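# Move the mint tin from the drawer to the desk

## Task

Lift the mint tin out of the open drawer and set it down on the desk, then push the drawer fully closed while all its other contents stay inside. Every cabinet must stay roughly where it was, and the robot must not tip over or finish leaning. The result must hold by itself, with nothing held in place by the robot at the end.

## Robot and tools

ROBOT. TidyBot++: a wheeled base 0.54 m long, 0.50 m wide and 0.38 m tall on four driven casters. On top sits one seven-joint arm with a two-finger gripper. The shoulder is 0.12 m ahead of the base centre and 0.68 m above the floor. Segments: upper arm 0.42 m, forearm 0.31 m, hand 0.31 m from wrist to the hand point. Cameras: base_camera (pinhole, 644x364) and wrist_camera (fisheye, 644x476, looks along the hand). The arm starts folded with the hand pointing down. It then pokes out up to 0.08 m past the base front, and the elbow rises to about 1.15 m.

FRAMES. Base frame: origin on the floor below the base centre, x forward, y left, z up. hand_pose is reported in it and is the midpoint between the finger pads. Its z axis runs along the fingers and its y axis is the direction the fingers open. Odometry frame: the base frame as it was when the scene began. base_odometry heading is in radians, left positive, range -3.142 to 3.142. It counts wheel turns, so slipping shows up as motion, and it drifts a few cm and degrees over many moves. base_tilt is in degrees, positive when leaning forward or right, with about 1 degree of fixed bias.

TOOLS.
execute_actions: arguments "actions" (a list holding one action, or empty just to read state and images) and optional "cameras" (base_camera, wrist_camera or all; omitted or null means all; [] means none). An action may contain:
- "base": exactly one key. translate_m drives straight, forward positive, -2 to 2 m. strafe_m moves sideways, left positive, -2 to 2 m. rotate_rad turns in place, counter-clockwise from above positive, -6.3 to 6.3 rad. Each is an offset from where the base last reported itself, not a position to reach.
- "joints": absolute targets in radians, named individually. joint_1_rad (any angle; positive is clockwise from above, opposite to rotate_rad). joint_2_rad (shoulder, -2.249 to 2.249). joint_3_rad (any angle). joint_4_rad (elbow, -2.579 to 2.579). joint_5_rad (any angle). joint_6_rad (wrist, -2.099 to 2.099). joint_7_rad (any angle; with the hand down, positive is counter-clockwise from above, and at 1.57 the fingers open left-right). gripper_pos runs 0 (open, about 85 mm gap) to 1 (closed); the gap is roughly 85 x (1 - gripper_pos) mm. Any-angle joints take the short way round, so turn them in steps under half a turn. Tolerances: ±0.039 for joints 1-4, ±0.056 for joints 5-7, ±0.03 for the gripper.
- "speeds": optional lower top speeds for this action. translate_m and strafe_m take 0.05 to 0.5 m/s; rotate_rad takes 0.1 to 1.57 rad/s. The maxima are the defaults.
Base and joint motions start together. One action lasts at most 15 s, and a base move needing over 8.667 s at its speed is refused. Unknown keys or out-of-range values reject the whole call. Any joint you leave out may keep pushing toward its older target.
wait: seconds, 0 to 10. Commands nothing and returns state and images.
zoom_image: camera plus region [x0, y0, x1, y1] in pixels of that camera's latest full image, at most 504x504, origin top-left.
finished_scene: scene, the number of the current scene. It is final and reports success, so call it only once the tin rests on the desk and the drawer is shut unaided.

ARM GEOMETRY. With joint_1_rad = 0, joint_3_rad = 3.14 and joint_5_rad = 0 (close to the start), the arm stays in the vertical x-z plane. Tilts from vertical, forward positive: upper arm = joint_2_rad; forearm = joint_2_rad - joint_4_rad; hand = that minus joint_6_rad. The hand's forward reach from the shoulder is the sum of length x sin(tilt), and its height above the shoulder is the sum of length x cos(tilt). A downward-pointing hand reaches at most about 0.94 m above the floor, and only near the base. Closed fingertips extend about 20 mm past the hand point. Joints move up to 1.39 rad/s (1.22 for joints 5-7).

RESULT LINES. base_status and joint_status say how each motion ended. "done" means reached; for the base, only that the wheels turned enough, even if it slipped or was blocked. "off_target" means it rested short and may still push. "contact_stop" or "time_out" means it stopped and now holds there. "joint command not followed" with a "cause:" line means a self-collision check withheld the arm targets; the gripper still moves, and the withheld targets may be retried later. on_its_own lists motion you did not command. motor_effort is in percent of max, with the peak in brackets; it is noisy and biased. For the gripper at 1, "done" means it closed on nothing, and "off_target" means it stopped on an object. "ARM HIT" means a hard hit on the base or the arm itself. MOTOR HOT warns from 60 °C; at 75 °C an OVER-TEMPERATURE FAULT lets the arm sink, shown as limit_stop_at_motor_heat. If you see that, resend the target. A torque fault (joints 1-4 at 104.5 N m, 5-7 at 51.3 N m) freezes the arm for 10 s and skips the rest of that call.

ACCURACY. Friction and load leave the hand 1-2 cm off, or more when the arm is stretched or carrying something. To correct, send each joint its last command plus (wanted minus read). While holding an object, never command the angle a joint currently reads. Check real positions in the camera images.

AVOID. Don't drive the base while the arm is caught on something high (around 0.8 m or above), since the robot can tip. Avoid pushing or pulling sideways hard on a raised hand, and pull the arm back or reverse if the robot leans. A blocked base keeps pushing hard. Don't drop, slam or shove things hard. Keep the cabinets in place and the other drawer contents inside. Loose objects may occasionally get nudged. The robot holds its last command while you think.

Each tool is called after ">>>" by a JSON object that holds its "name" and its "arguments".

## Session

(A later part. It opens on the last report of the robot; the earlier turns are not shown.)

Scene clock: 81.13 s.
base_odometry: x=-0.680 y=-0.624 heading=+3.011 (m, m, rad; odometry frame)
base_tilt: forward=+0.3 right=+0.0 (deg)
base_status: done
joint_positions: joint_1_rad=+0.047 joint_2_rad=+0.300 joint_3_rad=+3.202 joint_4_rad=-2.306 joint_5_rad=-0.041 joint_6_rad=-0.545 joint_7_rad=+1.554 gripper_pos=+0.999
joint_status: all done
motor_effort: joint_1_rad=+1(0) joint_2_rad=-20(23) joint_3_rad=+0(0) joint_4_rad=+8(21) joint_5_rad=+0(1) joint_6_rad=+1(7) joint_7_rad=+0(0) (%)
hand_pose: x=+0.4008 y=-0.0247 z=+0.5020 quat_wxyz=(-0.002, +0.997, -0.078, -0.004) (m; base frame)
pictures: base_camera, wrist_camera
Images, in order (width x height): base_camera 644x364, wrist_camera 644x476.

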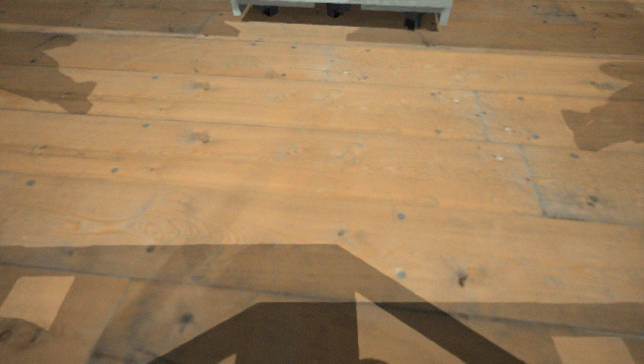

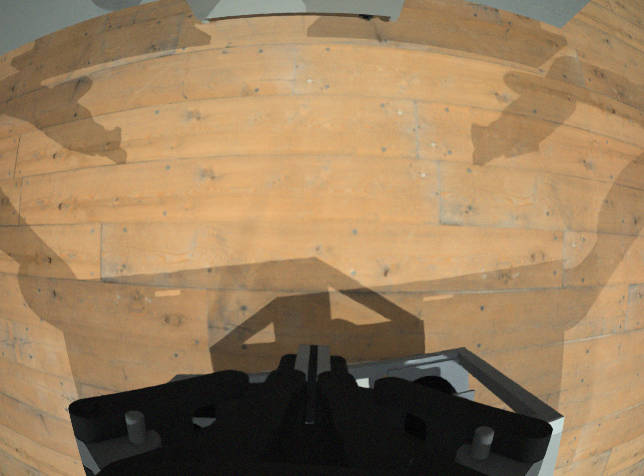

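>>> {"name": "execute_actions", "arguments": {"actions": [{"base":{"translate_m":0.65},"speeds":{"translate_m":0.15}}]}}

Scene clock: 90.27 s.
base_odometry: x=-1.322 y=-0.540 heading=+3.005 (m, m, rad; odometry frame)
base_tilt: forward=+0.3 right=+0.0 (deg)
base_status: translate_m time_out (by the wheels' count: +0.647 of +0.650)
joint_positions: joint_1_rad=+0.075 joint_2_rad=+0.200 joint_3_rad=+3.215 joint_4_rad=-2.538 joint_5_rad=-0.025 joint_6_rad=-0.705 joint_7_rad=+1.555 gripper_pos=+0.999
joint_status: not commanded
motor_effort: joint_1_rad=-2(10) joint_2_rad=+7(22) joint_3_rad=+0(8) joint_4_rad=+48(53) joint_5_rad=-3(5) joint_6_rad=+29(32) joint_7_rad=-3(4) (%)
hand_pose: x=+0.2342 y=-0.0132 z=+0.5076 quat_wxyz=(-0.009, +0.984, -0.092, -0.149) (m; base frame)
pictures: base_camera, wrist_camera
Images, in order (width x height): base_camera 644x364, wrist_camera 644x476.

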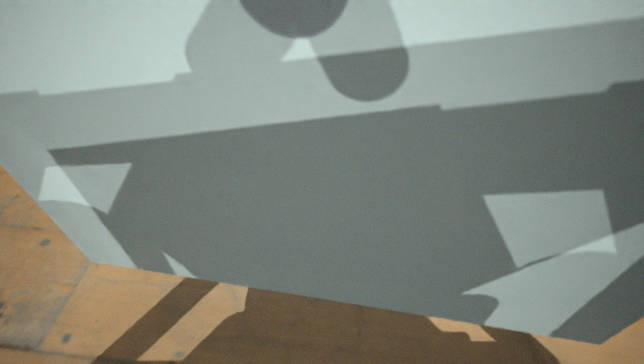

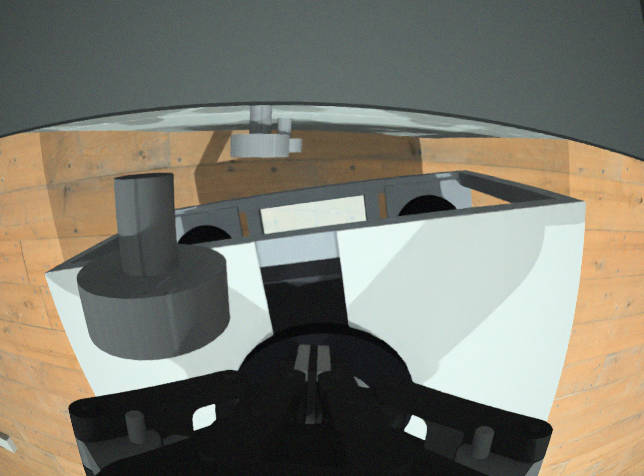

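>>> {"name": "execute_actions", "arguments": {"actions": [{"base":{"translate_m":-0.4}}]}}

Scene clock: 92.57 s.
base_odometry: x=-0.926 y=-0.593 heading=+3.006 (m, m, rad; odometry frame)
base_tilt: forward=+0.3 right=+0.1 (deg)
base_status: done
joint_positions: joint_1_rad=+0.054 joint_2_rad=+0.316 joint_3_rad=+3.206 joint_4_rad=-2.317 joint_5_rad=-0.044 joint_6_rad=-0.531 joint_7_rad=+1.555 gripper_pos=+0.999
joint_status: not commanded
motor_effort: joint_1_rad=+0(6) joint_2_rad=-21(23) joint_3_rad=+0(4) joint_4_rad=+8(44) joint_5_rad=-1(4) joint_6_rad=+1(27) joint_7_rad=-1(3) (%)
hand_pose: x=+0.3955 y=-0.0273 z=+0.4959 quat_wxyz=(-0.001, +0.996, -0.084, -0.011) (m; base frame)
pictures: base_camera, wrist_camera
Images, in order (width x height): base_camera 644x364, wrist_camera 644x476.

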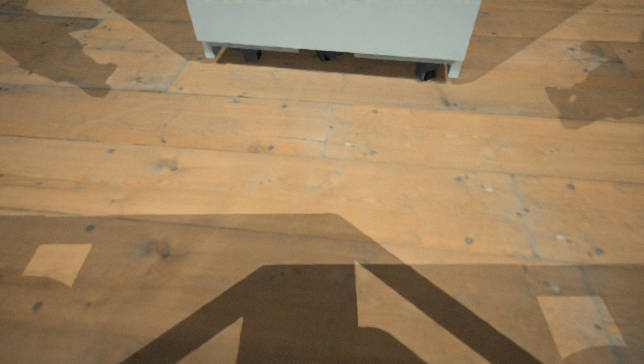

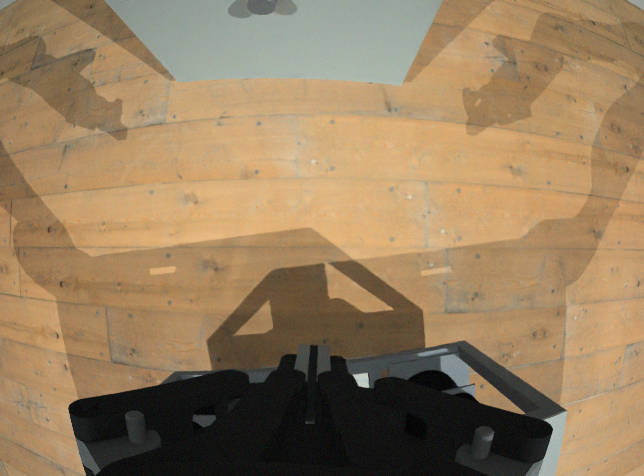

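>>> {"name": "finished_scene", "arguments": {"scene": 1}}

The scene is finished: the task was done.


## Next scene

The same job, from a new start.

>>> {"name": "execute_actions", "arguments": {"actions": [{"joints":{"joint_6_rad":0.65}}], "cameras": ["wrist_camera"]}}

Scene clock: 1.77 s.
base_odometry: x=+0.000 y=+0.000 heading=+0.000 (m, m, rad; odometry frame)
base_tilt: forward=+0.3 right=+0.1 (deg)
base_status: not commanded
joint_positions: joint_1_rad=-0.016 joint_2_rad=-0.315 joint_3_rad=+3.154 joint_4_rad=-2.517 joint_5_rad=-0.003 joint_6_rad=+0.639 joint_7_rad=+1.573 gripper_pos=+0.000
joint_status: all done
motor_effort: joint_1_rad=+0(0) joint_2_rad=-7(7) joint_3_rad=+1(1) joint_4_rad=+19(19) joint_5_rad=+0(0) joint_6_rad=+9(9) joint_7_rad=-1(0) (%)
hand_pose: x=+0.5539 y=+0.0021 z=+0.8987 quat_wxyz=(-0.002, +0.704, +0.000, +0.710) (m; base frame)
pictures: wrist_camera
Images, in order (width x height): wrist_camera 644x476.

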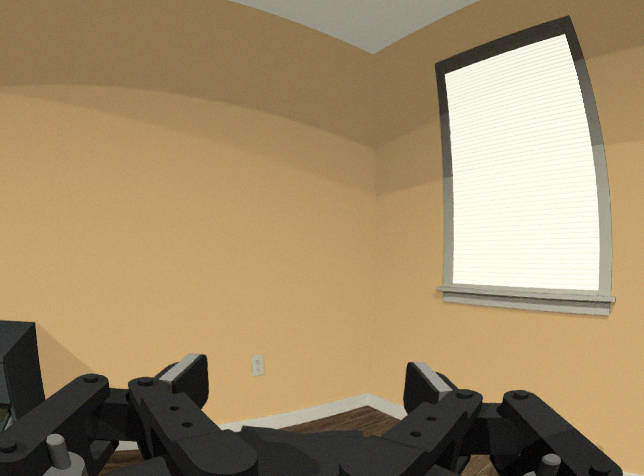

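>>> {"name": "execute_actions", "arguments": {"actions": [{"base":{"rotate_rad":1.3}}], "cameras": ["wrist_camera"]}}

Scene clock: 4.07 s.
base_odometry: x=+0.000 y=+0.000 heading=+1.299 (m, m, rad; odometry frame)
base_tilt: forward=+0.4 right=+0.1 (deg)
base_status: done
joint_positions: joint_1_rad=-0.016 joint_2_rad=-0.315 joint_3_rad=+3.153 joint_4_rad=-2.517 joint_5_rad=-0.003 joint_6_rad=+0.639 joint_7_rad=+1.573 gripper_pos=+0.000
joint_status: not commanded
motor_effort: joint_1_rad=+0(1) joint_2_rad=-7(8) joint_3_rad=+1(1) joint_4_rad=+18(18) joint_5_rad=-1(0) joint_6_rad=+9(9) joint_7_rad=+0(0) (%)
hand_pose: x=+0.5538 y=+0.0025 z=+0.8987 quat_wxyz=(-0.003, +0.704, +0.000, +0.710) (m; base frame)
pictures: wrist_camera
Images, in order (width x height): wrist_camera 644x476.

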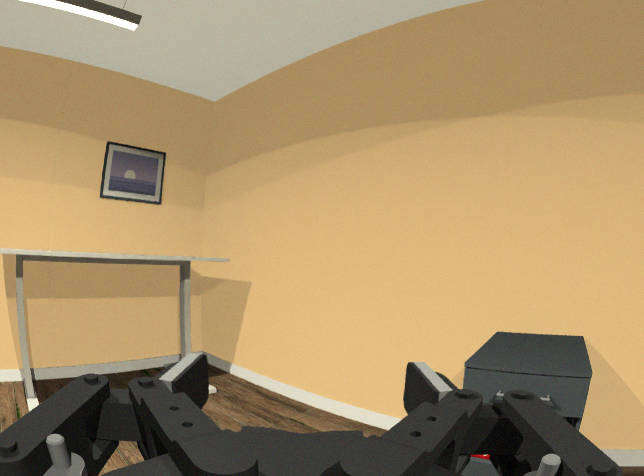

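>>> {"name": "execute_actions", "arguments": {"actions": [{"base":{"rotate_rad":-0.5},"joints":{"joint_6_rad":0.1}}], "cameras": ["wrist_camera"]}}

Scene clock: 5.73 s.
base_odometry: x=+0.000 y=+0.000 heading=+0.801 (m, m, rad; odometry frame)
base_tilt: forward=+0.3 right=+0.0 (deg)
base_status: done
joint_positions: joint_1_rad=-0.016 joint_2_rad=-0.315 joint_3_rad=+3.153 joint_4_rad=-2.517 joint_5_rad=-0.003 joint_6_rad=+0.112 joint_7_rad=+1.573 gripper_pos=+0.000
joint_status: all done
motor_effort: joint_1_rad=+1(1) joint_2_rad=-7(8) joint_3_rad=+0(1) joint_4_rad=+19(20) joint_5_rad=+0(0) joint_6_rad=+8(9) joint_7_rad=+0(1) (%)
hand_pose: x=+0.5128 y=+0.0031 z=+0.7418 quat_wxyz=(-0.003, +0.865, +0.001, +0.502) (m; base frame)
pictures: wrist_camera
Images, in order (width x height): wrist_camera 644x476.

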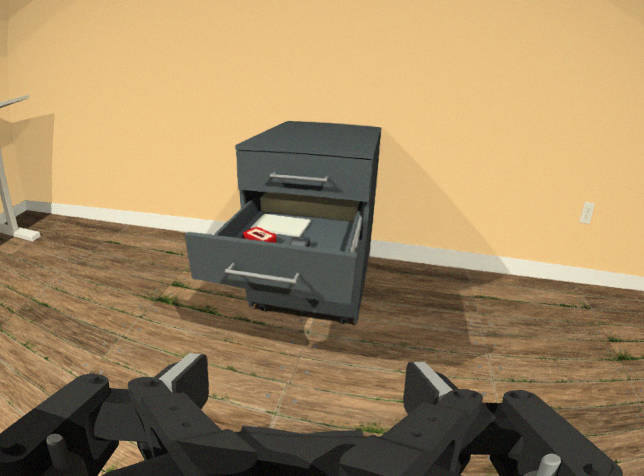

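>>> {"name": "execute_actions", "arguments": {"actions": [{"base":{"translate_m":0.5},"joints":{"joint_2_rad":0.1,"joint_4_rad":-1.7,"joint_6_rad":-1.34}}], "cameras": []}}

>>> {"name": "execute_actions", "arguments": {"actions": [{"base":{"strafe_m":0.12}}]}}

Scene clock: 8.43 s.
base_odometry: x=+0.349 y=+0.359 heading=+0.800 (m, m, rad; odometry frame)
base_tilt: forward=+0.4 right=+0.0 (deg)
base_status: done
joint_positions: joint_1_rad=-0.016 joint_2_rad=+0.094 joint_3_rad=+3.153 joint_4_rad=-1.711 joint_5_rad=-0.003 joint_6_rad=-1.310 joint_7_rad=+1.573 gripper_pos=+0.000
joint_status: all done
motor_effort: joint_1_rad=+1(0) joint_2_rad=-22(23) joint_3_rad=+0(1) joint_4_rad=+17(19) joint_5_rad=-1(1) joint_6_rad=+1(8) joint_7_rad=+0(0) (%)
hand_pose: x=+0.4728 y=+0.0039 z=+0.7166 quat_wxyz=(-0.001, +1.000, +0.003, +0.013) (m; base frame)
pictures: none
No camera images: the call's "cameras" was empty. Leave "cameras" out to get every camera's image.

Scene clock: 9.77 s.
base_odometry: x=+0.262 y=+0.443 heading=+0.800 (m, m, rad; odometry frame)
base_tilt: forward=+0.3 right=+0.0 (deg)
base_status: done
joint_positions: joint_1_rad=-0.018 joint_2_rad=+0.094 joint_3_rad=+3.152 joint_4_rad=-1.710 joint_5_rad=-0.003 joint_6_rad=-1.311 joint_7_rad=+1.573 gripper_pos=+0.000
joint_status: not commanded
motor_effort: joint_1_rad=+1(3) joint_2_rad=-21(22) joint_3_rad=+1(3) joint_4_rad=+16(17) joint_5_rad=-1(2) joint_6_rad=+1(1) joint_7_rad=-1(1) (%)
hand_pose: x=+0.4725 y=+0.0050 z=+0.7167 quat_wxyz=(-0.001, +1.000, +0.005, +0.013) (m; base frame)
pictures: base_camera, wrist_camera
Images, in order (width x height): base_camera 644x364, wrist_camera 644x476.

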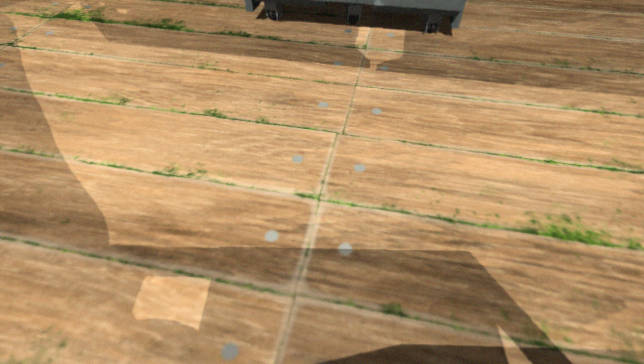

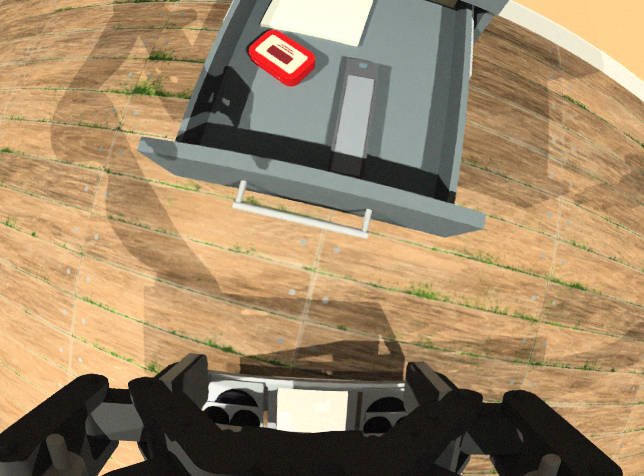

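>>> {"name": "execute_actions", "arguments": {"actions": [{"base":{"rotate_rad":-0.22}}], "cameras": []}}

>>> {"name": "execute_actions", "arguments": {"actions": [{"base":{"strafe_m":0.23}}], "cameras": []}}

>>> {"name": "execute_actions", "arguments": {"actions": [{"base":{"translate_m":0.25}}]}}

Scene clock: 11.33 s.
base_odometry: x=+0.262 y=+0.443 heading=+0.581 (m, m, rad; odometry frame)
base_tilt: forward=+0.4 right=+0.1 (deg)
base_status: done
joint_positions: joint_1_rad=-0.014 joint_2_rad=+0.094 joint_3_rad=+3.155 joint_4_rad=-1.710 joint_5_rad=-0.003 joint_6_rad=-1.311 joint_7_rad=+1.573 gripper_pos=+0.000
joint_status: not commanded
motor_effort: joint_1_rad=+1(2) joint_2_rad=-21(23) joint_3_rad=+0(2) joint_4_rad=+17(17) joint_5_rad=-1(1) joint_6_rad=+1(1) joint_7_rad=+0(1) (%)
hand_pose: x=+0.4725 y=+0.0026 z=+0.7166 quat_wxyz=(-0.001, +1.000, +0.001, +0.013) (m; base frame)
pictures: none
No camera images: the call's "cameras" was empty. Leave "cameras" out to get every camera's image.

Scene clock: 13.03 s.
base_odometry: x=+0.136 y=+0.635 heading=+0.580 (m, m, rad; odometry frame)
base_tilt: forward=+0.3 right=+0.0 (deg)
base_status: done
joint_positions: joint_1_rad=-0.017 joint_2_rad=+0.094 joint_3_rad=+3.154 joint_4_rad=-1.710 joint_5_rad=-0.003 joint_6_rad=-1.311 joint_7_rad=+1.573 gripper_pos=+0.000
joint_status: not commanded
motor_effort: joint_1_rad=+1(2) joint_2_rad=-21(21) joint_3_rad=+0(3) joint_4_rad=+16(16) joint_5_rad=-1(1) joint_6_rad=+1(1) joint_7_rad=+0(0) (%)
hand_pose: x=+0.4725 y=+0.0039 z=+0.7166 quat_wxyz=(-0.001, +1.000, +0.003, +0.013) (m; base frame)
pictures: none
No camera images: the call's "cameras" was empty. Leave "cameras" out to get every camera's image.

Scene clock: 14.80 s.
base_odometry: x=+0.345 y=+0.772 heading=+0.580 (m, m, rad; odometry frame)
base_tilt: forward=+0.4 right=+0.0 (deg)
base_status: done
joint_positions: joint_1_rad=-0.017 joint_2_rad=+0.101 joint_3_rad=+3.154 joint_4_rad=-1.709 joint_5_rad=-0.003 joint_6_rad=-1.315 joint_7_rad=+1.573 gripper_pos=+0.000
joint_status: not commanded
motor_effort: joint_1_rad=+0(1) joint_2_rad=-21(24) joint_3_rad=+0(1) joint_4_rad=+16(18) joint_5_rad=+0(1) joint_6_rad=+1(2) joint_7_rad=+0(0) (%)
hand_pose: x=+0.4724 y=+0.0039 z=+0.7147 quat_wxyz=(-0.001, +1.000, +0.003, +0.009) (m; base frame)
pictures: base_camera, wrist_camera
Images, in order (width x height): base_camera 644x364, wrist_camera 644x476.

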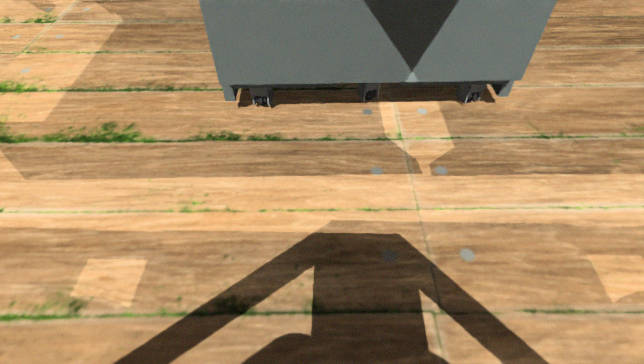

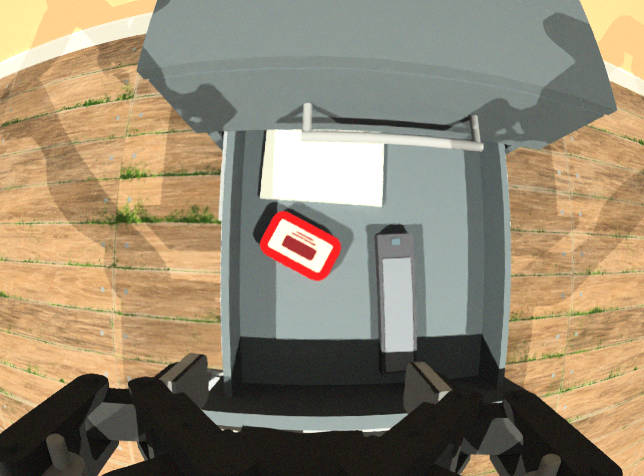

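>>> {"name": "execute_actions", "arguments": {"actions": [{"base":{"strafe_m":0.027},"joints":{"joint_2_rad":0.458,"joint_4_rad":-1.80,"joint_6_rad":-0.86,"joint_7_rad":-0.52}}], "cameras": ["wrist_camera"]}}

Scene clock: 17.50 s.
base_odometry: x=+0.331 y=+0.795 heading=+0.580 (m, m, rad; odometry frame)
base_tilt: forward=+0.3 right=+0.0 (deg)
base_status: done
joint_positions: joint_1_rad=-0.018 joint_2_rad=+0.453 joint_3_rad=+3.153 joint_4_rad=-1.786 joint_5_rad=-0.003 joint_6_rad=-0.888 joint_7_rad=-0.499 gripper_pos=+0.000
joint_status: all done
motor_effort: joint_1_rad=+1(1) joint_2_rad=-31(33) joint_3_rad=+0(2) joint_4_rad=+13(16) joint_5_rad=+0(1) joint_6_rad=+1(1) joint_7_rad=-1(0) (%)
hand_pose: x=+0.5546 y=+0.0048 z=+0.5542 quat_wxyz=(-0.006, +0.513, -0.858, +0.005) (m; base frame)
pictures: wrist_camera
Images, in order (width x height): wrist_camera 644x476.

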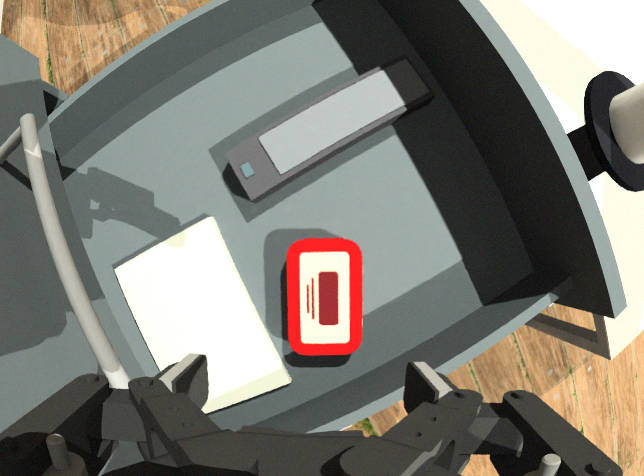

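>>> {"name": "execute_actions", "arguments": {"actions": [{"joints":{"joint_2_rad":0.756,"joint_4_rad":-1.92,"joint_6_rad":-0.45}}], "cameras": ["wrist_camera"]}}

Scene clock: 19.17 s.
base_odometry: x=+0.331 y=+0.795 heading=+0.580 (m, m, rad; odometry frame)
base_tilt: forward=+0.3 right=-0.1 (deg)
base_status: not commanded
joint_positions: joint_1_rad=-0.019 joint_2_rad=+0.499 joint_3_rad=+3.150 joint_4_rad=-1.917 joint_5_rad=-0.003 joint_6_rad=-0.551 joint_7_rad=-0.500 gripper_pos=+0.000
joint_status: joint_2_rad off_target (ended at +0.499, target +0.756); joint_6_rad off_target (ended at -0.551, target -0.450); the others done
motor_effort: joint_1_rad=+2(4) joint_2_rad=+17(31) joint_3_rad=+2(4) joint_4_rad=+14(17) joint_5_rad=+0(2) joint_6_rad=+13(14) joint_7_rad=+1(2) (%)
hand_pose: x=+0.5830 y=+0.0064 z=+0.5095 quat_wxyz=(-0.075, +0.512, -0.854, +0.045) (m; base frame)
pictures: wrist_camera
Images, in order (width x height): wrist_camera 644x476.

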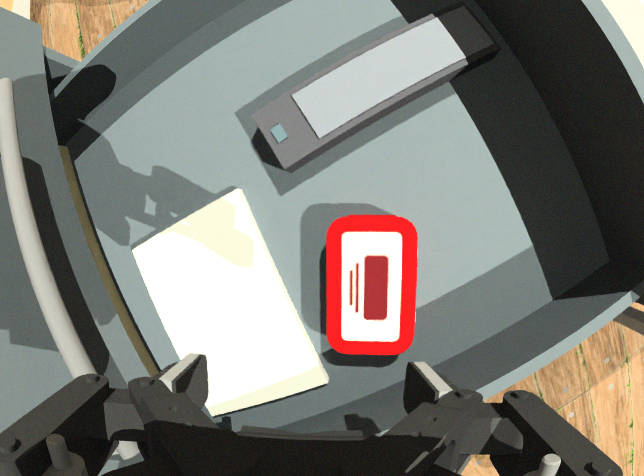

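>>> {"name": "execute_actions", "arguments": {"actions": [{"base":{"strafe_m":-0.035},"joints":{"joint_2_rad":0.458,"joint_4_rad":-1.80,"joint_6_rad":-0.86}}], "cameras": []}}

>>> {"name": "execute_actions", "arguments": {"actions": [{"base":{"translate_m":-0.02}}], "cameras": ["wrist_camera"]}}

Scene clock: 20.97 s.
base_odometry: x=+0.350 y=+0.766 heading=+0.580 (m, m, rad; odometry frame)
base_tilt: forward=+0.4 right=+0.0 (deg)
base_status: done
joint_positions: joint_1_rad=-0.020 joint_2_rad=+0.469 joint_3_rad=+3.150 joint_4_rad=-1.814 joint_5_rad=-0.003 joint_6_rad=-0.833 joint_7_rad=-0.500 gripper_pos=+0.000
joint_status: all done
motor_effort: joint_1_rad=+1(8) joint_2_rad=-32(35) joint_3_rad=-1(7) joint_4_rad=+14(16) joint_5_rad=+0(1) joint_6_rad=+1(14) joint_7_rad=-1(2) (%)
hand_pose: x=+0.5551 y=+0.0069 z=+0.5406 quat_wxyz=(-0.011, +0.515, -0.857, +0.007) (m; base frame)
pictures: none
No camera images: the call's "cameras" was empty. Leave "cameras" out to get every camera's image.

Scene clock: 21.70 s.
base_odometry: x=+0.333 y=+0.755 heading=+0.581 (m, m, rad; odometry frame)
base_tilt: forward=+0.3 right=+0.0 (deg)
base_status: done
joint_positions: joint_1_rad=-0.020 joint_2_rad=+0.463 joint_3_rad=+3.150 joint_4_rad=-1.809 joint_5_rad=-0.003 joint_6_rad=-0.834 joint_7_rad=-0.500 gripper_pos=+0.000
joint_status: not commanded
motor_effort: joint_1_rad=+0(1) joint_2_rad=-32(34) joint_3_rad=+0(0) joint_4_rad=+13(14) joint_5_rad=+0(0) joint_6_rad=+1(2) joint_7_rad=-1(0) (%)
hand_pose: x=+0.5579 y=+0.0069 z=+0.5442 quat_wxyz=(-0.015, +0.515, -0.857, +0.009) (m; base frame)
pictures: wrist_camera
Images, in order (width x height): wrist_camera 644x476.

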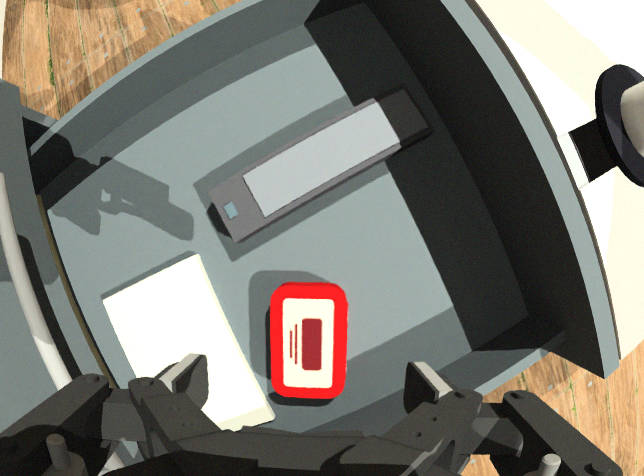

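>>> {"name": "execute_actions", "arguments": {"actions": [{"joints":{"joint_2_rad":0.756,"joint_4_rad":-1.92,"joint_6_rad":-0.45}}], "cameras": ["wrist_camera"]}}

Scene clock: 23.20 s.
base_odometry: x=+0.333 y=+0.755 heading=+0.581 (m, m, rad; odometry frame)
base_tilt: forward=+0.4 right=+0.1 (deg)
base_status: not commanded
joint_positions: joint_1_rad=-0.020 joint_2_rad=+0.752 joint_3_rad=+3.150 joint_4_rad=-1.905 joint_5_rad=-0.003 joint_6_rad=-0.478 joint_7_rad=-0.500 gripper_pos=+0.000
joint_status: all done
motor_effort: joint_1_rad=+0(0) joint_2_rad=-36(38) joint_3_rad=-1(2) joint_4_rad=+8(13) joint_5_rad=+0(1) joint_6_rad=+1(1) joint_7_rad=+0(0) (%)
hand_pose: x=+0.5551 y=+0.0061 z=+0.3997 quat_wxyz=(-0.002, +0.515, -0.857, +0.004) (m; base frame)
pictures: wrist_camera
Images, in order (width x height): wrist_camera 644x476.

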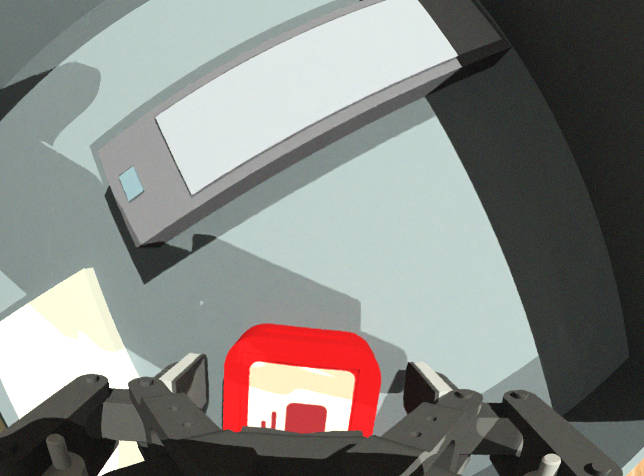

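>>> {"name": "execute_actions", "arguments": {"actions": [{"joints":{"gripper_pos":1}}], "cameras": []}}

>>> {"name": "execute_actions", "arguments": {"actions": [{"joints":{"joint_2_rad":0.45,"joint_4_rad":-1.75,"joint_6_rad":-0.94}}], "cameras": ["wrist_camera"]}}

Scene clock: 27.20 s.
base_odometry: x=+0.333 y=+0.755 heading=+0.581 (m, m, rad; odometry frame)
base_tilt: forward=+0.3 right=+0.1 (deg)
base_status: not commanded
joint_positions: joint_1_rad=-0.021 joint_2_rad=+0.741 joint_3_rad=+3.148 joint_4_rad=-1.911 joint_5_rad=-0.003 joint_6_rad=-0.478 joint_7_rad=-0.500 gripper_pos=+0.361
joint_status: gripper_pos off_target (ended at +0.361, target +1.000)
motor_effort: joint_1_rad=+0(5) joint_2_rad=-34(36) joint_3_rad=-1(5) joint_4_rad=+8(11) joint_5_rad=+0(4) joint_6_rad=+1(9) joint_7_rad=+0(0) (%)
hand_pose: x=+0.5542 y=+0.0075 z=+0.4034 quat_wxyz=(-0.004, +0.516, -0.857, +0.004) (m; base frame)
pictures: none
No camera images: the call's "cameras" was empty. Leave "cameras" out to get every camera's image.

Scene clock: 28.73 s.
base_odometry: x=+0.333 y=+0.755 heading=+0.581 (m, m, rad; odometry frame)
base_tilt: forward=+0.4 right=+0.1 (deg)
base_status: not commanded
joint_positions: joint_1_rad=-0.021 joint_2_rad=+0.452 joint_3_rad=+3.148 joint_4_rad=-1.762 joint_5_rad=-0.003 joint_6_rad=-0.913 joint_7_rad=-0.500 gripper_pos=+0.361
joint_status: all done
motor_effort: joint_1_rad=+1(0) joint_2_rad=-32(39) joint_3_rad=-1(0) joint_4_rad=+14(14) joint_5_rad=+0(1) joint_6_rad=+1(1) joint_7_rad=+0(1) (%)
hand_pose: x=+0.5588 y=+0.0083 z=+0.5606 quat_wxyz=(-0.006, +0.516, -0.857, +0.004) (m; base frame)
pictures: wrist_camera
Images, in order (width x height): wrist_camera 644x476.

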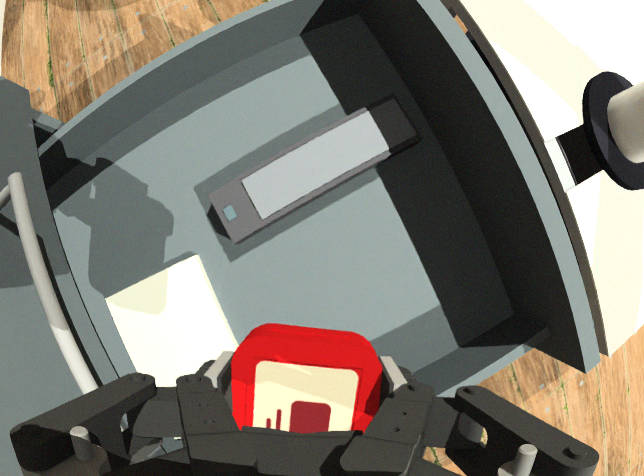

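>>> {"name": "execute_actions", "arguments": {"actions": [{"joints":{"joint_2_rad":-0.1,"joint_4_rad":-1.5,"joint_6_rad":-1.0,"joint_7_rad":1.57}}], "cameras": []}}

>>> {"name": "execute_actions", "arguments": {"actions": [{"base":{"translate_m":0.36},"speeds":{"translate_m":0.15}}]}}

Scene clock: 31.47 s.
base_odometry: x=+0.333 y=+0.755 heading=+0.581 (m, m, rad; odometry frame)
base_tilt: forward=+0.3 right=+0.0 (deg)
base_status: not commanded
joint_positions: joint_1_rad=-0.021 joint_2_rad=-0.098 joint_3_rad=+3.148 joint_4_rad=-1.513 joint_5_rad=-0.003 joint_6_rad=-0.972 joint_7_rad=+1.543 gripper_pos=+0.361
joint_status: all done
motor_effort: joint_1_rad=+0(0) joint_2_rad=-18(34) joint_3_rad=+1(1) joint_4_rad=+21(21) joint_5_rad=+0(1) joint_6_rad=+7(7) joint_7_rad=+0(0) (%)
hand_pose: x=+0.6016 y=+0.0089 z=+0.9225 quat_wxyz=(-0.010, +0.930, -0.007, +0.368) (m; base frame)
pictures: none
No camera images: the call's "cameras" was empty. Leave "cameras" out to get every camera's image.

Scene clock: 34.53 s.
base_odometry: x=+0.634 y=+0.952 heading=+0.580 (m, m, rad; odometry frame)
base_tilt: forward=+0.4 right=+0.0 (deg)
base_status: done
joint_positions: joint_1_rad=-0.021 joint_2_rad=-0.096 joint_3_rad=+3.148 joint_4_rad=-1.513 joint_5_rad=-0.003 joint_6_rad=-0.976 joint_7_rad=+1.543 gripper_pos=+0.361
joint_status: not commanded
motor_effort: joint_1_rad=+1(0) joint_2_rad=-18(22) joint_3_rad=+0(1) joint_4_rad=+21(22) joint_5_rad=+0(1) joint_6_rad=+7(8) joint_7_rad=-1(0) (%)
hand_pose: x=+0.6014 y=+0.0087 z=+0.9208 quat_wxyz=(-0.009, +0.931, -0.007, +0.366) (m; base frame)
pictures: base_camera, wrist_camera
Images, in order (width x height): base_camera 644x364, wrist_camera 644x476.

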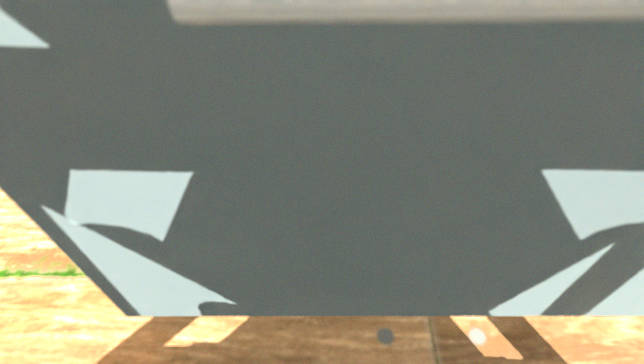

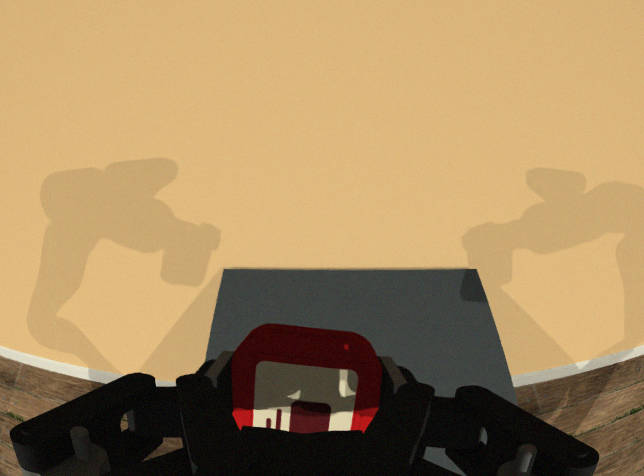

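>>> {"name": "execute_actions", "arguments": {"actions": [{"base":{"translate_m":0.07},"speeds":{"translate_m":0.08}}], "cameras": ["base_camera"]}}

Scene clock: 35.97 s.
base_odometry: x=+0.693 y=+0.991 heading=+0.580 (m, m, rad; odometry frame)
base_tilt: forward=+0.3 right=+0.1 (deg)
base_status: done
joint_positions: joint_1_rad=-0.021 joint_2_rad=-0.096 joint_3_rad=+3.148 joint_4_rad=-1.513 joint_5_rad=-0.003 joint_6_rad=-0.976 joint_7_rad=+1.543 gripper_pos=+0.361
joint_status: not commanded
motor_effort: joint_1_rad=+0(1) joint_2_rad=-18(21) joint_3_rad=+0(1) joint_4_rad=+20(21) joint_5_rad=-1(1) joint_6_rad=+7(7) joint_7_rad=-1(1) (%)
hand_pose: x=+0.6013 y=+0.0087 z=+0.9206 quat_wxyz=(-0.009, +0.931, -0.007, +0.365) (m; base frame)
pictures: base_camera
Images, in order (width x height): base_camera 644x364.

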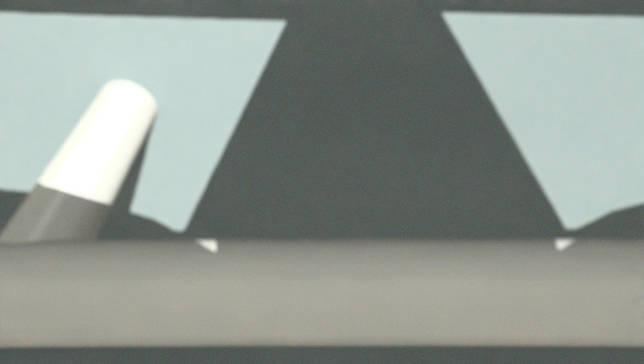

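>>> {"name": "execute_actions", "arguments": {"actions": [{"base":{"translate_m":0.03},"speeds":{"translate_m":0.05}}], "cameras": []}}

Scene clock: 39.33 s.
base_odometry: x=+0.694 y=+0.991 heading=+0.580 (m, m, rad; odometry frame)
base_tilt: forward=+0.3 right=+0.1 (deg)
base_status: translate_m time_out (by the wheels' count: +0.001 of +0.030)
joint_positions: joint_1_rad=-0.020 joint_2_rad=-0.094 joint_3_rad=+3.149 joint_4_rad=-1.511 joint_5_rad=-0.003 joint_6_rad=-0.980 joint_7_rad=+1.543 gripper_pos=+0.361
joint_status: not commanded
motor_effort: joint_1_rad=+1(3) joint_2_rad=-16(31) joint_3_rad=+1(2) joint_4_rad=+20(26) joint_5_rad=+1(1) joint_6_rad=+7(8) joint_7_rad=+0(0) (%)
hand_pose: x=+0.6009 y=+0.0083 z=+0.9200 quat_wxyz=(-0.009, +0.931, -0.007, +0.364) (m; base frame)
pictures: none
No camera images: the call's "cameras" was empty. Leave "cameras" out to get every camera's image.

>>> {"name": "execute_actions", "arguments": {"actions": [{"base":{"translate_m":-0.5},"joints":{"joint_2_rad":-0.3,"joint_4_rad":-2.0,"joint_6_rad":0.0}}], "cameras": []}}

>>> {"name": "execute_actions", "arguments": {"actions": [{"base":{"rotate_rad":1.57}}], "cameras": ["wrist_camera"]}}

Scene clock: 42.10 s.
base_odometry: x=+0.276 y=+0.717 heading=+0.581 (m, m, rad; odometry frame)
base_tilt: forward=+0.3 right=+0.1 (deg)
base_status: done
joint_positions: joint_1_rad=-0.020 joint_2_rad=-0.296 joint_3_rad=+3.149 joint_4_rad=-1.995 joint_5_rad=-0.003 joint_6_rad=-0.033 joint_7_rad=+1.543 gripper_pos=+0.361
joint_status: all done
motor_effort: joint_1_rad=+0(1) joint_2_rad=-11(22) joint_3_rad=+0(1) joint_4_rad=+22(23) joint_5_rad=+0(0) joint_6_rad=+10(10) joint_7_rad=+0(0) (%)
hand_pose: x=+0.6153 y=+0.0067 z=+0.9946 quat_wxyz=(-0.015, +0.761, -0.008, +0.648) (m; base frame)
pictures: none
No camera images: the call's "cameras" was empty. Leave "cameras" out to get every camera's image.

Scene clock: 44.43 s.
base_odometry: x=+0.276 y=+0.717 heading=+2.150 (m, m, rad; odometry frame)
base_tilt: forward=+0.4 right=+0.0 (deg)
base_status: done
joint_positions: joint_1_rad=-0.020 joint_2_rad=-0.296 joint_3_rad=+3.148 joint_4_rad=-1.995 joint_5_rad=-0.003 joint_6_rad=-0.033 joint_7_rad=+1.543 gripper_pos=+0.361
joint_status: not commanded
motor_effort: joint_1_rad=+0(2) joint_2_rad=-12(14) joint_3_rad=+0(3) joint_4_rad=+22(23) joint_5_rad=-1(1) joint_6_rad=+10(10) joint_7_rad=+0(0) (%)
hand_pose: x=+0.6153 y=+0.0074 z=+0.9947 quat_wxyz=(-0.015, +0.761, -0.007, +0.648) (m; base frame)
pictures: wrist_camera
Images, in order (width x height): wrist_camera 644x476.

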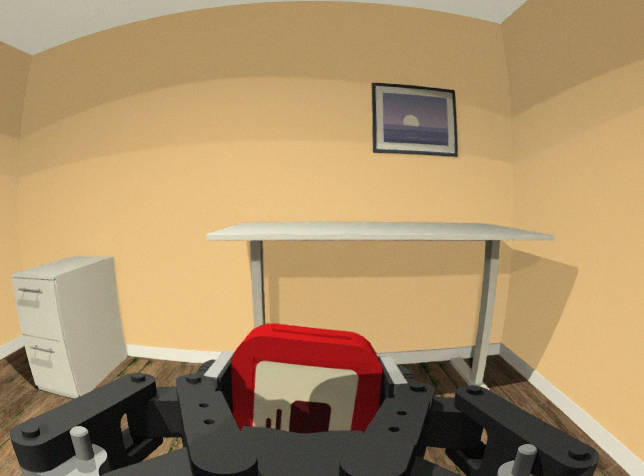

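>>> {"name": "execute_actions", "arguments": {"actions": [{"base":{"translate_m":1.3},"joints":{"joint_2_rad":-0.1,"joint_4_rad":-1.5,"joint_6_rad":-1.0}}], "cameras": ["wrist_camera"]}}

Scene clock: 48.60 s.
base_odometry: x=-0.436 y=+1.803 heading=+2.150 (m, m, rad; odometry frame)
base_tilt: forward=+0.4 right=+0.0 (deg)
base_status: done
joint_positions: joint_1_rad=-0.020 joint_2_rad=-0.225 joint_3_rad=+3.145 joint_4_rad=-1.556 joint_5_rad=-0.002 joint_6_rad=-1.191 joint_7_rad=+1.543 gripper_pos=+0.361
joint_status: joint_2_rad off_target (ended at -0.225, target -0.100); joint_4_rad off_target (ended at -1.556, target -1.500); joint_6_rad off_target (ended at -1.191, target -1.000)
motor_effort: joint_1_rad=+2(4) joint_2_rad=+14(20) joint_3_rad=+3(5) joint_4_rad=+30(32) joint_5_rad=+0(2) joint_6_rad=+37(38) joint_7_rad=-2(1) (%)
hand_pose: x=+0.5113 y=+0.0086 z=+0.9133 quat_wxyz=(-0.008, +0.952, -0.005, +0.305) (m; base frame)
pictures: wrist_camera
Images, in order (width x height): wrist_camera 644x476.

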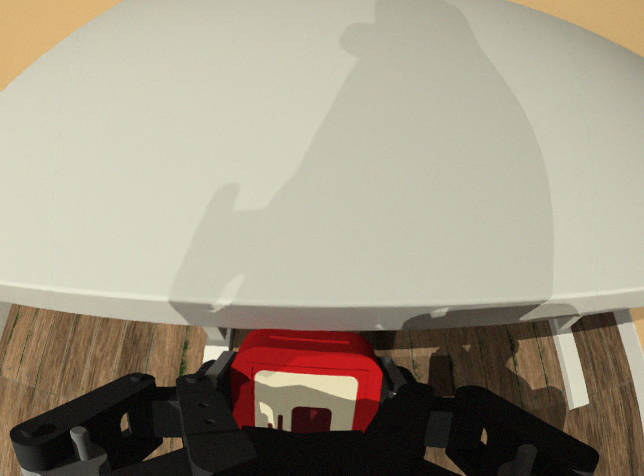

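>>> {"name": "execute_actions", "arguments": {"actions": [{"base":{"translate_m":-0.3}}], "cameras": []}}

>>> {"name": "execute_actions", "arguments": {"actions": [{"joints":{"joint_2_rad":0.0,"joint_4_rad":-1.0,"joint_6_rad":-1.6}}], "cameras": ["wrist_camera"]}}

Scene clock: 50.83 s.
base_odometry: x=-0.271 y=+1.552 heading=+2.151 (m, m, rad; odometry frame)
base_tilt: forward=+0.4 right=+0.0 (deg)
base_status: done
joint_positions: joint_1_rad=-0.020 joint_2_rad=-0.099 joint_3_rad=+3.147 joint_4_rad=-1.512 joint_5_rad=-0.002 joint_6_rad=-1.031 joint_7_rad=+1.546 gripper_pos=+0.362
joint_status: not commanded
on_its_own: joint_2_rad moved +0.126 to your old target -0.100; joint_4_rad moved +0.044 to your old target -1.500; joint_6_rad moved +0.160 to your old target -1.000
motor_effort: joint_1_rad=+1(5) joint_2_rad=-17(27) joint_3_rad=+0(4) joint_4_rad=+21(33) joint_5_rad=+0(1) joint_6_rad=+7(36) joint_7_rad=+0(4) (%)
hand_pose: x=+0.5880 y=+0.0088 z=+0.9112 quat_wxyz=(-0.008, +0.940, -0.005, +0.342) (m; base frame)
pictures: none
No camera images: the call's "cameras" was empty. Leave "cameras" out to get every camera's image.

Scene clock: 52.53 s.
base_odometry: x=-0.271 y=+1.552 heading=+2.151 (m, m, rad; odometry frame)
base_tilt: forward=+0.3 right=+0.0 (deg)
base_status: not commanded
joint_positions: joint_1_rad=-0.020 joint_2_rad=-0.014 joint_3_rad=+3.147 joint_4_rad=-1.016 joint_5_rad=-0.002 joint_6_rad=-1.574 joint_7_rad=+1.546 gripper_pos=+0.362
joint_status: all done
motor_effort: joint_1_rad=+0(1) joint_2_rad=-18(19) joint_3_rad=+0(0) joint_4_rad=+17(21) joint_5_rad=-1(1) joint_6_rad=+6(8) joint_7_rad=+0(1) (%)
hand_pose: x=+0.5450 y=+0.0084 z=+1.0091 quat_wxyz=(-0.007, +0.960, -0.004, +0.279) (m; base frame)
pictures: wrist_camera
Images, in order (width x height): wrist_camera 644x476.

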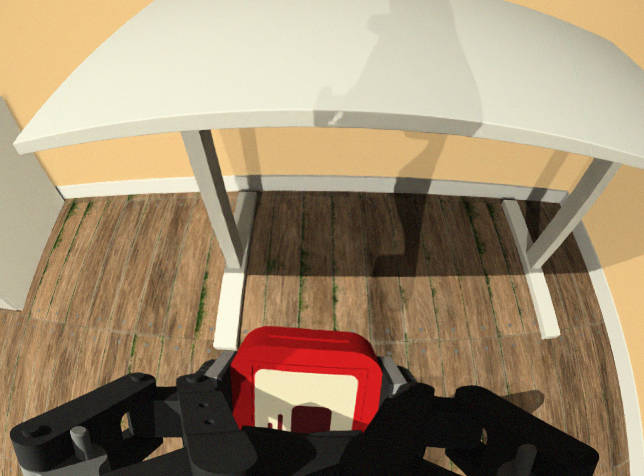

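>>> {"name": "execute_actions", "arguments": {"actions": [{"base":{"translate_m":0.45},"speeds":{"translate_m":0.3}}], "cameras": ["wrist_camera"]}}

Scene clock: 55.23 s.
base_odometry: x=-0.518 y=+1.929 heading=+2.151 (m, m, rad; odometry frame)
base_tilt: forward=+0.3 right=+0.0 (deg)
base_status: done
joint_positions: joint_1_rad=-0.019 joint_2_rad=+0.003 joint_3_rad=+3.148 joint_4_rad=-1.013 joint_5_rad=-0.003 joint_6_rad=-1.576 joint_7_rad=+1.546 gripper_pos=+0.362
joint_status: not commanded
motor_effort: joint_1_rad=+1(0) joint_2_rad=-17(21) joint_3_rad=+0(1) joint_4_rad=+17(19) joint_5_rad=-1(2) joint_6_rad=+5(6) joint_7_rad=+0(0) (%)
hand_pose: x=+0.5500 y=+0.0075 z=+1.0026 quat_wxyz=(-0.006, +0.962, -0.005, +0.271) (m; base frame)
pictures: wrist_camera
Images, in order (width x height): wrist_camera 644x476.

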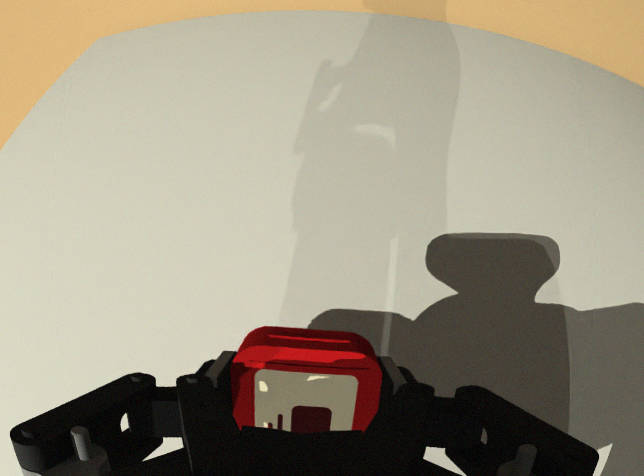

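>>> {"name": "execute_actions", "arguments": {"actions": [{"joints":{"joint_2_rad":0.06,"joint_6_rad":-1.68}}], "cameras": []}}

Scene clock: 56.27 s.
base_odometry: x=-0.518 y=+1.929 heading=+2.151 (m, m, rad; odometry frame)
base_tilt: forward=+0.4 right=+0.0 (deg)
base_status: not commanded
joint_positions: joint_1_rad=-0.019 joint_2_rad=+0.023 joint_3_rad=+3.148 joint_4_rad=-0.983 joint_5_rad=-0.003 joint_6_rad=-1.623 joint_7_rad=+1.546 gripper_pos=+0.362
joint_status: joint_6_rad off_target (ended at -1.623, target -1.680); the others done
motor_effort: joint_1_rad=+0(1) joint_2_rad=-13(20) joint_3_rad=+0(0) joint_4_rad=+11(18) joint_5_rad=-1(0) joint_6_rad=+1(6) joint_7_rad=+0(1) (%)
hand_pose: x=+0.5471 y=+0.0075 z=+0.9994 quat_wxyz=(-0.006, +0.967, -0.005, +0.253) (m; base frame)
pictures: none
No camera images: the call's "cameras" was empty. Leave "cameras" out to get every camera's image.

It's touching the desk. Release and retreat.

>>> {"name": "execute_actions", "arguments": {"actions": [{"joints":{"gripper_pos":0}}], "cameras": []}}

>>> {"name": "execute_actions", "arguments": {"actions": [{"joints":{"joint_2_rad":-0.15,"joint_4_rad":-1.0,"joint_6_rad":-1.4}}], "cameras": []}}

>>> {"name": "execute_actions", "arguments": {"actions": [{"base":{"translate_m":-0.5}}], "cameras": ["wrist_camera"]}}

Scene clock: 57.80 s.
base_odometry: x=-0.518 y=+1.929 heading=+2.151 (m, m, rad; odometry frame)
base_tilt: forward=+0.3 right=+0.0 (deg)
base_status: not commanded
joint_positions: joint_1_rad=-0.019 joint_2_rad=+0.052 joint_3_rad=+3.148 joint_4_rad=-0.997 joint_5_rad=-0.003 joint_6_rad=-1.651 joint_7_rad=+1.546 gripper_pos=+0.000
joint_status: all done
motor_effort: joint_1_rad=+0(1) joint_2_rad=-20(21) joint_3_rad=-1(0) joint_4_rad=+17(17) joint_5_rad=-1(0) joint_6_rad=+4(5) joint_7_rad=+0(0) (%)
hand_pose: x=+0.5465 y=+0.0076 z=+0.9769 quat_wxyz=(-0.005, +0.976, -0.005, +0.218) (m; base frame)
pictures: none
No camera images: the call's "cameras" was empty. Leave "cameras" out to get every camera's image.

Scene clock: 59.27 s.
base_odometry: x=-0.518 y=+1.929 heading=+2.151 (m, m, rad; odometry frame)
base_tilt: forward=+0.4 right=+0.0 (deg)
base_status: not commanded
joint_positions: joint_1_rad=-0.019 joint_2_rad=-0.156 joint_3_rad=+3.148 joint_4_rad=-0.997 joint_5_rad=-0.003 joint_6_rad=-1.428 joint_7_rad=+1.546 gripper_pos=+0.000
joint_status: all done
motor_effort: joint_1_rad=+0(1) joint_2_rad=-10(22) joint_3_rad=+0(0) joint_4_rad=+16(17) joint_5_rad=+0(0) joint_6_rad=+7(8) joint_7_rad=+0(1) (%)
hand_pose: x=+0.5263 y=+0.0068 z=+1.1069 quat_wxyz=(-0.009, +0.906, -0.005, +0.422) (m; base frame)
pictures: none
No camera images: the call's "cameras" was empty. Leave "cameras" out to get every camera's image.

Scene clock: 61.67 s.
base_odometry: x=-0.244 y=+1.510 heading=+2.152 (m, m, rad; odometry frame)
base_tilt: forward=+0.3 right=+0.0 (deg)
base_status: done
joint_positions: joint_1_rad=-0.019 joint_2_rad=-0.157 joint_3_rad=+3.149 joint_4_rad=-0.997 joint_5_rad=-0.003 joint_6_rad=-1.427 joint_7_rad=+1.546 gripper_pos=+0.000
joint_status: not commanded
motor_effort: joint_1_rad=+0(1) joint_2_rad=-11(15) joint_3_rad=+0(2) joint_4_rad=+15(17) joint_5_rad=-1(2) joint_6_rad=+7(8) joint_7_rad=-1(1) (%)
hand_pose: x=+0.5261 y=+0.0066 z=+1.1075 quat_wxyz=(-0.009, +0.906, -0.005, +0.423) (m; base frame)
pictures: wrist_camera
Images, in order (width x height): wrist_camera 644x476.

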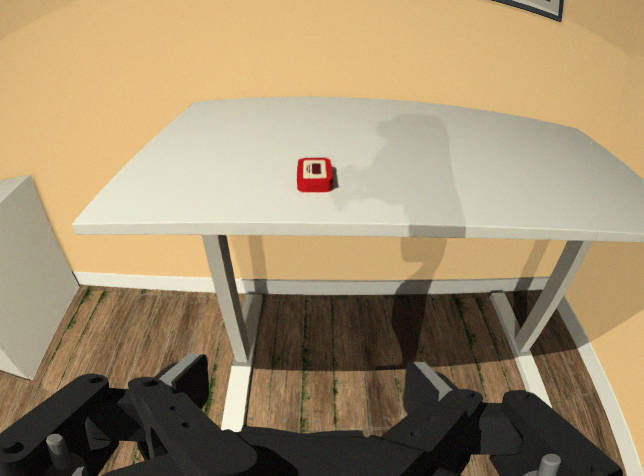

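Turning toward the cabinet to check the drawer.

>>> {"name": "execute_actions", "arguments": {"actions": [{"base":{"rotate_rad":-2.57}}]}}

Scene clock: 64.73 s.
base_odometry: x=-0.244 y=+1.510 heading=-0.417 (m, m, rad; odometry frame)
base_tilt: forward=+0.3 right=-0.1 (deg)
base_status: done
joint_positions: joint_1_rad=-0.019 joint_2_rad=-0.149 joint_3_rad=+3.150 joint_4_rad=-0.997 joint_5_rad=-0.003 joint_6_rad=-1.427 joint_7_rad=+1.546 gripper_pos=+0.000
joint_status: not commanded
motor_effort: joint_1_rad=+1(2) joint_2_rad=-11(15) joint_3_rad=+0(1) joint_4_rad=+17(17) joint_5_rad=-1(0) joint_6_rad=+7(7) joint_7_rad=+0(1) (%)
hand_pose: x=+0.5298 y=+0.0061 z=+1.1039 quat_wxyz=(-0.009, +0.908, -0.006, +0.419) (m; base frame)
pictures: base_camera, wrist_camera
Images, in order (width x height): base_camera 644x364, wrist_camera 644x476.

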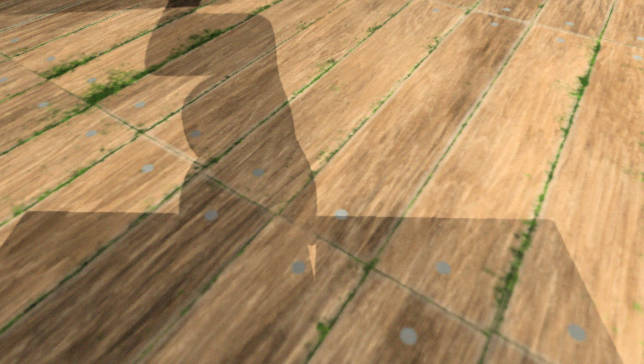

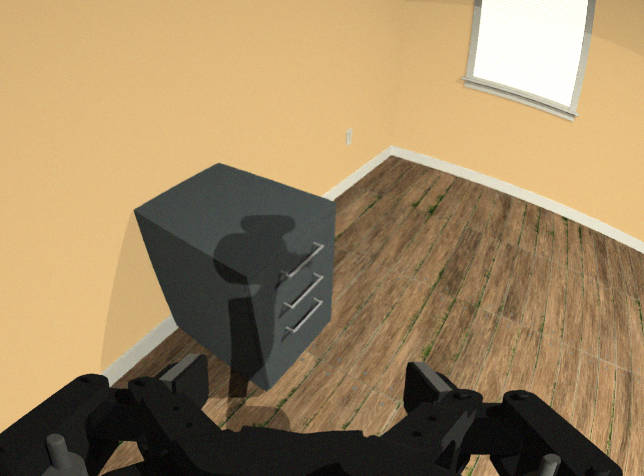

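>>> {"name": "zoom_image", "arguments": {"camera": "wrist_camera", "region": [120, 150, 360, 400]}}

Region (120, 150, 360, 400) of wrist_camera's 644x476 image, scaled by 2.016; it fills the left 484 columns of this view, and the rest is white.

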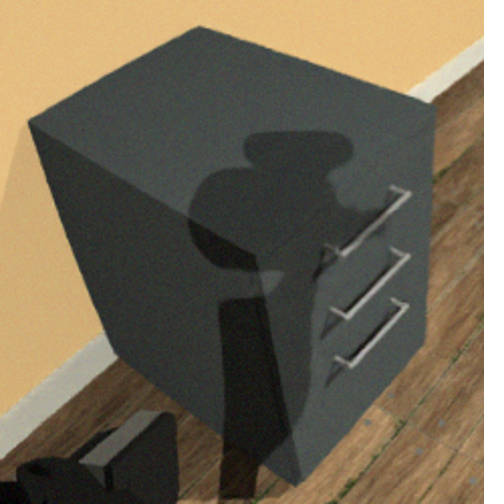

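The drawer is flush with the others and the cabinet is still against the wall.

>>> {"name": "finished_scene", "arguments": {"scene": 2}}

The scene is finished: the task was done.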